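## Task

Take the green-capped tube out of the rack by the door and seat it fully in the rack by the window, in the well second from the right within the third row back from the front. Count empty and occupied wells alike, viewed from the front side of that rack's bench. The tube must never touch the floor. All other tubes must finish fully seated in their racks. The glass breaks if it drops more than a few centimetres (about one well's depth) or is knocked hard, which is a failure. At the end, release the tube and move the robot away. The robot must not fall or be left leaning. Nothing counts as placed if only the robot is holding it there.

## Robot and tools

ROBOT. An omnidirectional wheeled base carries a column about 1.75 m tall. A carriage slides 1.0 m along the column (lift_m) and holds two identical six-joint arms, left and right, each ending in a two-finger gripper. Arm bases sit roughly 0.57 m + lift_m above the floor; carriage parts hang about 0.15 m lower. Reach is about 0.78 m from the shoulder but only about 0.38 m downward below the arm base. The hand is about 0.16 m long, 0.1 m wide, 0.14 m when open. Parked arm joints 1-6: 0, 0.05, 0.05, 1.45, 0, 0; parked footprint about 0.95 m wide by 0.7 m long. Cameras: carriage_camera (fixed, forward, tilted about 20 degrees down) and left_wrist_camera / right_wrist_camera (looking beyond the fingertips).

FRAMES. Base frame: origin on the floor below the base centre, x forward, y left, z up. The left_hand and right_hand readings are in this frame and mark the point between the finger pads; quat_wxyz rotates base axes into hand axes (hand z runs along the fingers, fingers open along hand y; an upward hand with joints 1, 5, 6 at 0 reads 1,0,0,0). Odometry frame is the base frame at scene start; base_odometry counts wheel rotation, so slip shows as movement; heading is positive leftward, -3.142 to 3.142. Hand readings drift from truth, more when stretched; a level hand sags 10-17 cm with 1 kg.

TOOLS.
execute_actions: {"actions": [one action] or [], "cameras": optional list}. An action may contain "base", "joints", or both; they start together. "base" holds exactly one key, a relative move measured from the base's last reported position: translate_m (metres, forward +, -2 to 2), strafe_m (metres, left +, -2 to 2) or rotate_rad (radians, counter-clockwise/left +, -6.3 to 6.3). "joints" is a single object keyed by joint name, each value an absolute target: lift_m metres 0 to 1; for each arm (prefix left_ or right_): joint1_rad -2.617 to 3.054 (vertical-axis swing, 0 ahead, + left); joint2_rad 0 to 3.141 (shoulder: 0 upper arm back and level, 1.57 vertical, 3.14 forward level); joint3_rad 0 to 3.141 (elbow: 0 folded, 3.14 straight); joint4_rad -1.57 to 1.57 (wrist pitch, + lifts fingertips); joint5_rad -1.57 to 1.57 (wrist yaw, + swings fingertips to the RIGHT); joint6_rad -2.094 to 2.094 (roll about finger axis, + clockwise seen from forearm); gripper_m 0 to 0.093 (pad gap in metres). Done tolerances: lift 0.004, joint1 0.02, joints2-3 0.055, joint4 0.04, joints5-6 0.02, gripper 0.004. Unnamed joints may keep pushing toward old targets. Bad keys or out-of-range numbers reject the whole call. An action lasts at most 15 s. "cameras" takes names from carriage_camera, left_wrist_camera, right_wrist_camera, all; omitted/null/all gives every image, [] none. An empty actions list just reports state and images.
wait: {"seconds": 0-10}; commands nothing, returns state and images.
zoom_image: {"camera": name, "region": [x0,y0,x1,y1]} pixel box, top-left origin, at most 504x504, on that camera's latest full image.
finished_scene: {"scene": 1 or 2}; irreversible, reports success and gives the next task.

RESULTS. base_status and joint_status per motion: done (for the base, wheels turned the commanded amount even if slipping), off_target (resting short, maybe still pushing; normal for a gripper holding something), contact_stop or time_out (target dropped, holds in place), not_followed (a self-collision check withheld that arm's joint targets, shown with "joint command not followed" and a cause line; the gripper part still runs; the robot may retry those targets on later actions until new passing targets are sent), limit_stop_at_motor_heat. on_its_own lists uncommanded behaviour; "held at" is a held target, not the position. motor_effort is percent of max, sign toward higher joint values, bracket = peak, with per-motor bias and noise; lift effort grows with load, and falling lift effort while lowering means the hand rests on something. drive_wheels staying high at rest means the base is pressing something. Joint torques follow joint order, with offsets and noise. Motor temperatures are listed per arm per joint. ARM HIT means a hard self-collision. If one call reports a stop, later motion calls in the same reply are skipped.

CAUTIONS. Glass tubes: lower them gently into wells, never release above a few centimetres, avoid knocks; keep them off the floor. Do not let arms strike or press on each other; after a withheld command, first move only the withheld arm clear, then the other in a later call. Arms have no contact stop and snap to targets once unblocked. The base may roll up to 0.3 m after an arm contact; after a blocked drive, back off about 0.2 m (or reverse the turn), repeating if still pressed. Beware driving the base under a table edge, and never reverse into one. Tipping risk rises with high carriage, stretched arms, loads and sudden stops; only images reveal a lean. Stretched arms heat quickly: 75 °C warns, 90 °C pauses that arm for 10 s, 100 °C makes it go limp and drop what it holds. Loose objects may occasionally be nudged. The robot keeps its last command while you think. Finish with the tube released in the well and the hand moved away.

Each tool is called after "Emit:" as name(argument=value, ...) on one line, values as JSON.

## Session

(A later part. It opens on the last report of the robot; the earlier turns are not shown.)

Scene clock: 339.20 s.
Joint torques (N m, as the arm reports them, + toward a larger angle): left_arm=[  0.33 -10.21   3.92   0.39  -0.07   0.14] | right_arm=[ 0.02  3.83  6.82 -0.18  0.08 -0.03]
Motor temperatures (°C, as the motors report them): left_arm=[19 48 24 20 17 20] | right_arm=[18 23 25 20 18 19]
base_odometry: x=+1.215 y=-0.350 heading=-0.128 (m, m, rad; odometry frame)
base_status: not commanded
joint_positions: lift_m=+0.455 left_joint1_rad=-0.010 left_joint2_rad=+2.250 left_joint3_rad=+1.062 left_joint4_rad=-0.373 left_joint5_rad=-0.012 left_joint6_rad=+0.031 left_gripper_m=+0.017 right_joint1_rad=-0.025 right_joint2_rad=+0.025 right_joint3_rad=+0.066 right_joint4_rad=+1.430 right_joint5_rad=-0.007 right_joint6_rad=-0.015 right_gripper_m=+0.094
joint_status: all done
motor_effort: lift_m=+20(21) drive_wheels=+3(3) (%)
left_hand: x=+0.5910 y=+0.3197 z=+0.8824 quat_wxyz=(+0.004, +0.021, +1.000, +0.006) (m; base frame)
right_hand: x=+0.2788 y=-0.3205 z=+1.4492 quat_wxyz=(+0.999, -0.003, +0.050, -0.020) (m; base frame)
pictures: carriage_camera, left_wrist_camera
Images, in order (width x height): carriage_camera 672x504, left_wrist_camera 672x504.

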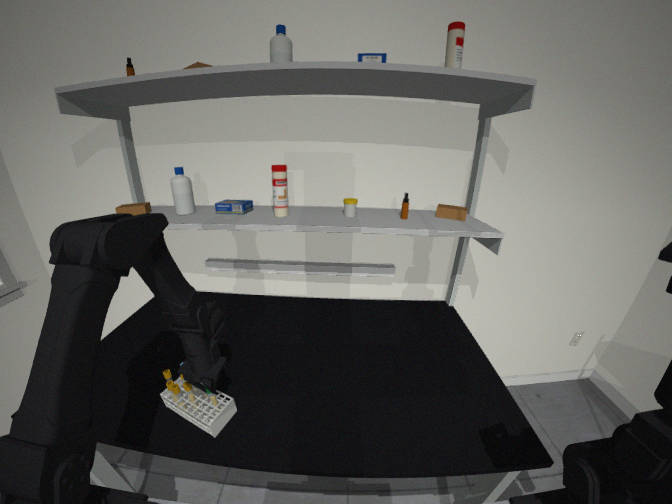

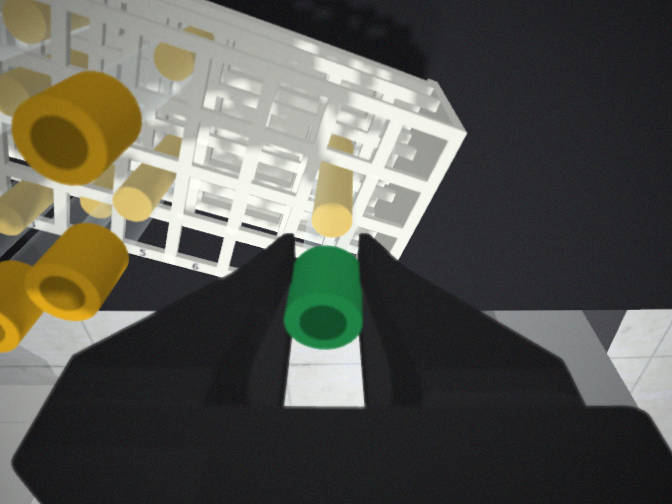

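Emit:
execute_actions(actions=[{"joints": {"lift_m": 0.45}}], cameras=[])

Emit:
execute_actions(actions=[{"joints": {"left_gripper_m": 0.034}}], cameras=["left_wrist_camera"])

Emit:
execute_actions(actions=[{"joints": {"lift_m": 0.56}}], cameras=["left_wrist_camera", "carriage_camera"])

Emit:
zoom_image(camera="carriage_camera", region=[160, 370, 260, 470])

Scene clock: 347.00 s.
Joint torques (N m, as the arm reports them, + toward a larger angle): left_arm=[  0.29 -10.25   3.89   0.39  -0.07   0.14] | right_arm=[ 0.18  3.73  6.38 -0.23  0.11  0.  ]
Motor temperatures (°C, as the motors report them): left_arm=[19 48 24 21 17 20] | right_arm=[18 23 25 20 18 19]
base_odometry: x=+1.215 y=-0.350 heading=-0.128 (m, m, rad; odometry frame)
base_status: not commanded
joint_positions: lift_m=+0.450 left_joint1_rad=-0.010 left_joint2_rad=+2.250 left_joint3_rad=+1.062 left_joint4_rad=-0.374 left_joint5_rad=-0.010 left_joint6_rad=+0.031 left_gripper_m=+0.017 right_joint1_rad=-0.025 right_joint2_rad=+0.025 right_joint3_rad=+0.066 right_joint4_rad=+1.430 right_joint5_rad=-0.007 right_joint6_rad=-0.015 right_gripper_m=+0.094
joint_status: all done
motor_effort: lift_m=+20(21) drive_wheels=+2(3) (%)
left_hand: x=+0.5909 y=+0.3194 z=+0.8774 quat_wxyz=(+0.004, +0.021, +1.000, +0.005) (m; base frame)
right_hand: x=+0.2788 y=-0.3205 z=+1.4442 quat_wxyz=(+0.999, -0.003, +0.050, -0.020) (m; base frame)
pictures: none
No camera images: the call's "cameras" was empty. Leave "cameras" out to get every camera's image.

Scene clock: 347.50 s.
Joint torques (N m, as the arm reports them, + toward a larger angle): left_arm=[  0.32 -10.21   3.85   0.4   -0.07   0.14] | right_arm=[-0.03  3.75  6.54 -0.2   0.17 -0.04]
Motor temperatures (°C, as the motors report them): left_arm=[19 48 24 21 17 20] | right_arm=[18 23 25 20 18 19]
base_odometry: x=+1.215 y=-0.350 heading=-0.128 (m, m, rad; odometry frame)
base_status: not commanded
joint_positions: lift_m=+0.450 left_joint1_rad=-0.010 left_joint2_rad=+2.250 left_joint3_rad=+1.062 left_joint4_rad=-0.374 left_joint5_rad=-0.010 left_joint6_rad=+0.031 left_gripper_m=+0.034 right_joint1_rad=-0.025 right_joint2_rad=+0.025 right_joint3_rad=+0.066 right_joint4_rad=+1.430 right_joint5_rad=-0.007 right_joint6_rad=-0.015 right_gripper_m=+0.094
joint_status: all done
motor_effort: lift_m=+20(20) drive_wheels=+2(2) (%)
left_hand: x=+0.5909 y=+0.3194 z=+0.8774 quat_wxyz=(+0.004, +0.021, +1.000, +0.005) (m; base frame)
right_hand: x=+0.2788 y=-0.3205 z=+1.4442 quat_wxyz=(+0.999, -0.003, +0.050, -0.020) (m; base frame)
pictures: left_wrist_camera
Images, in order (width x height): left_wrist_camera 672x504.

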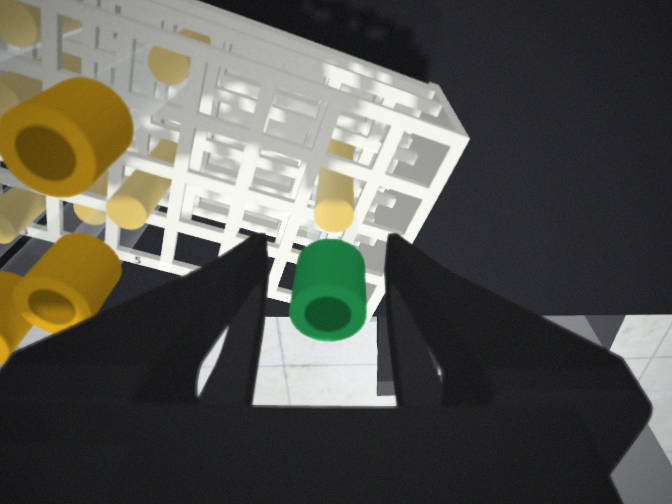

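Scene clock: 348.47 s.
Joint torques (N m, as the arm reports them, + toward a larger angle): left_arm=[  0.32 -10.05   3.97   0.4   -0.07   0.14] | right_arm=[-0.11  3.85  6.57 -0.26  0.15 -0.04]
Motor temperatures (°C, as the motors report them): left_arm=[19 48 24 21 17 20] | right_arm=[18 23 25 20 18 19]
base_odometry: x=+1.215 y=-0.350 heading=-0.128 (m, m, rad; odometry frame)
base_status: not commanded
joint_positions: lift_m=+0.560 left_joint1_rad=-0.010 left_joint2_rad=+2.247 left_joint3_rad=+1.062 left_joint4_rad=-0.374 left_joint5_rad=-0.010 left_joint6_rad=+0.031 left_gripper_m=+0.034 right_joint1_rad=-0.025 right_joint2_rad=+0.025 right_joint3_rad=+0.066 right_joint4_rad=+1.430 right_joint5_rad=-0.007 right_joint6_rad=-0.015 right_gripper_m=+0.094
joint_status: all done
motor_effort: lift_m=+20(25) drive_wheels=+4(2) (%)
left_hand: x=+0.5917 y=+0.3194 z=+0.9884 quat_wxyz=(+0.006, +0.021, +1.000, +0.005) (m; base frame)
right_hand: x=+0.2788 y=-0.3205 z=+1.5543 quat_wxyz=(+0.999, -0.003, +0.050, -0.020) (m; base frame)
pictures: carriage_camera, left_wrist_camera
Images, in order (width x height): carriage_camera 672x504, left_wrist_camera 672x504.

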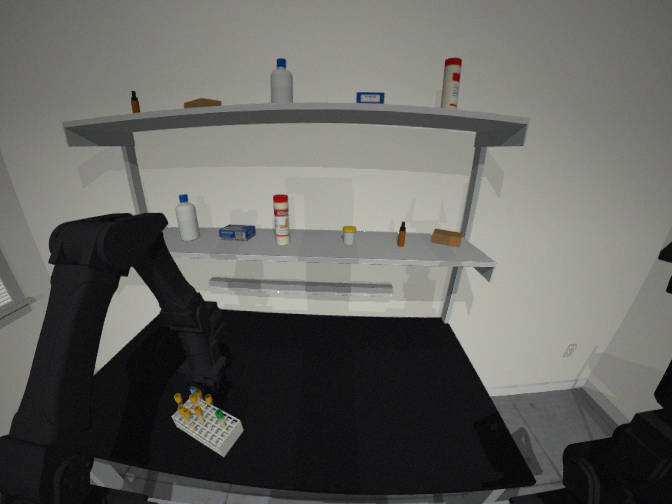

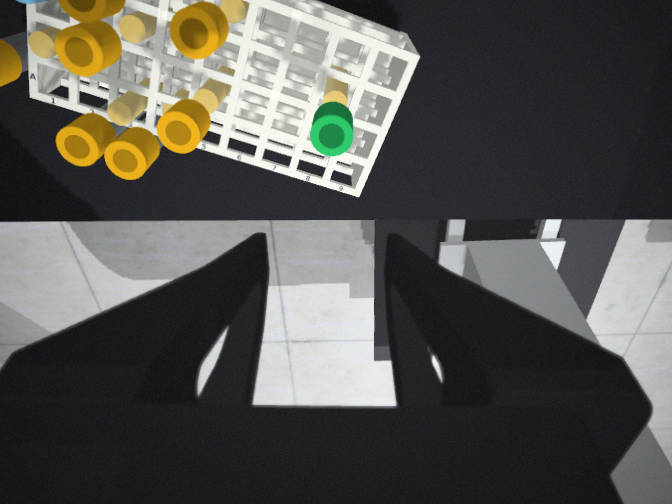

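Region (160, 370, 260, 470) of carriage_camera's 672x504 image, scaled by 5.040, with more detail than that image has.

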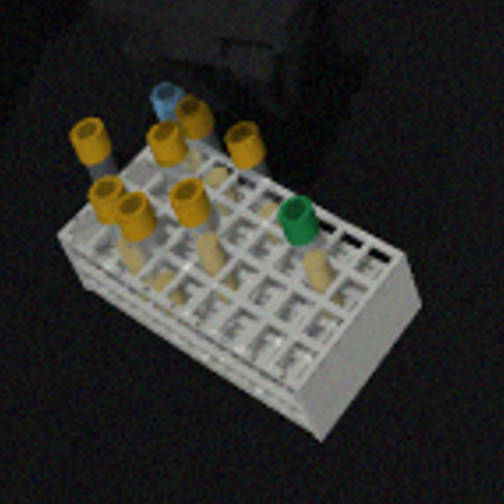

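Emit:
execute_actions(actions=[{"base": {"translate_m": -0.3}}], cameras=["carriage_camera"])

Emit:
finished_scene(scene=1)

Scene clock: 359.00 s.
Joint torques (N m, as the arm reports them, + toward a larger angle): left_arm=[  0.31 -10.02   3.91   0.4   -0.07   0.14] | right_arm=[-0.01  3.88  6.59 -0.23  0.14  0.  ]
Motor temperatures (°C, as the motors report them): left_arm=[19 48 24 21 17 20] | right_arm=[18 23 25 20 18 19]
base_odometry: x=+0.918 y=-0.311 heading=-0.129 (m, m, rad; odometry frame)
base_status: done
joint_positions: lift_m=+0.560 left_joint1_rad=-0.010 left_joint2_rad=+2.247 left_joint3_rad=+1.062 left_joint4_rad=-0.373 left_joint5_rad=-0.010 left_joint6_rad=+0.031 left_gripper_m=+0.034 right_joint1_rad=-0.025 right_joint2_rad=+0.025 right_joint3_rad=+0.066 right_joint4_rad=+1.430 right_joint5_rad=-0.007 right_joint6_rad=-0.015 right_gripper_m=+0.094
joint_status: not commanded
motor_effort: lift_m=+20(20) drive_wheels=+0(10) (%)
left_hand: x=+0.5919 y=+0.3194 z=+0.9884 quat_wxyz=(+0.006, +0.021, +1.000, +0.005) (m; base frame)
right_hand: x=+0.2787 y=-0.3205 z=+1.5543 quat_wxyz=(+0.999, -0.003, +0.050, -0.020) (m; base frame)
pictures: carriage_camera
Images, in order (width x height): carriage_camera 672x504.

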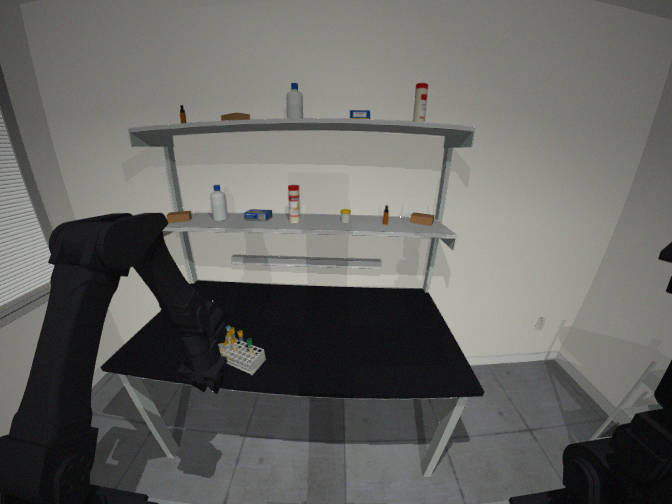

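The scene is finished: the task was done.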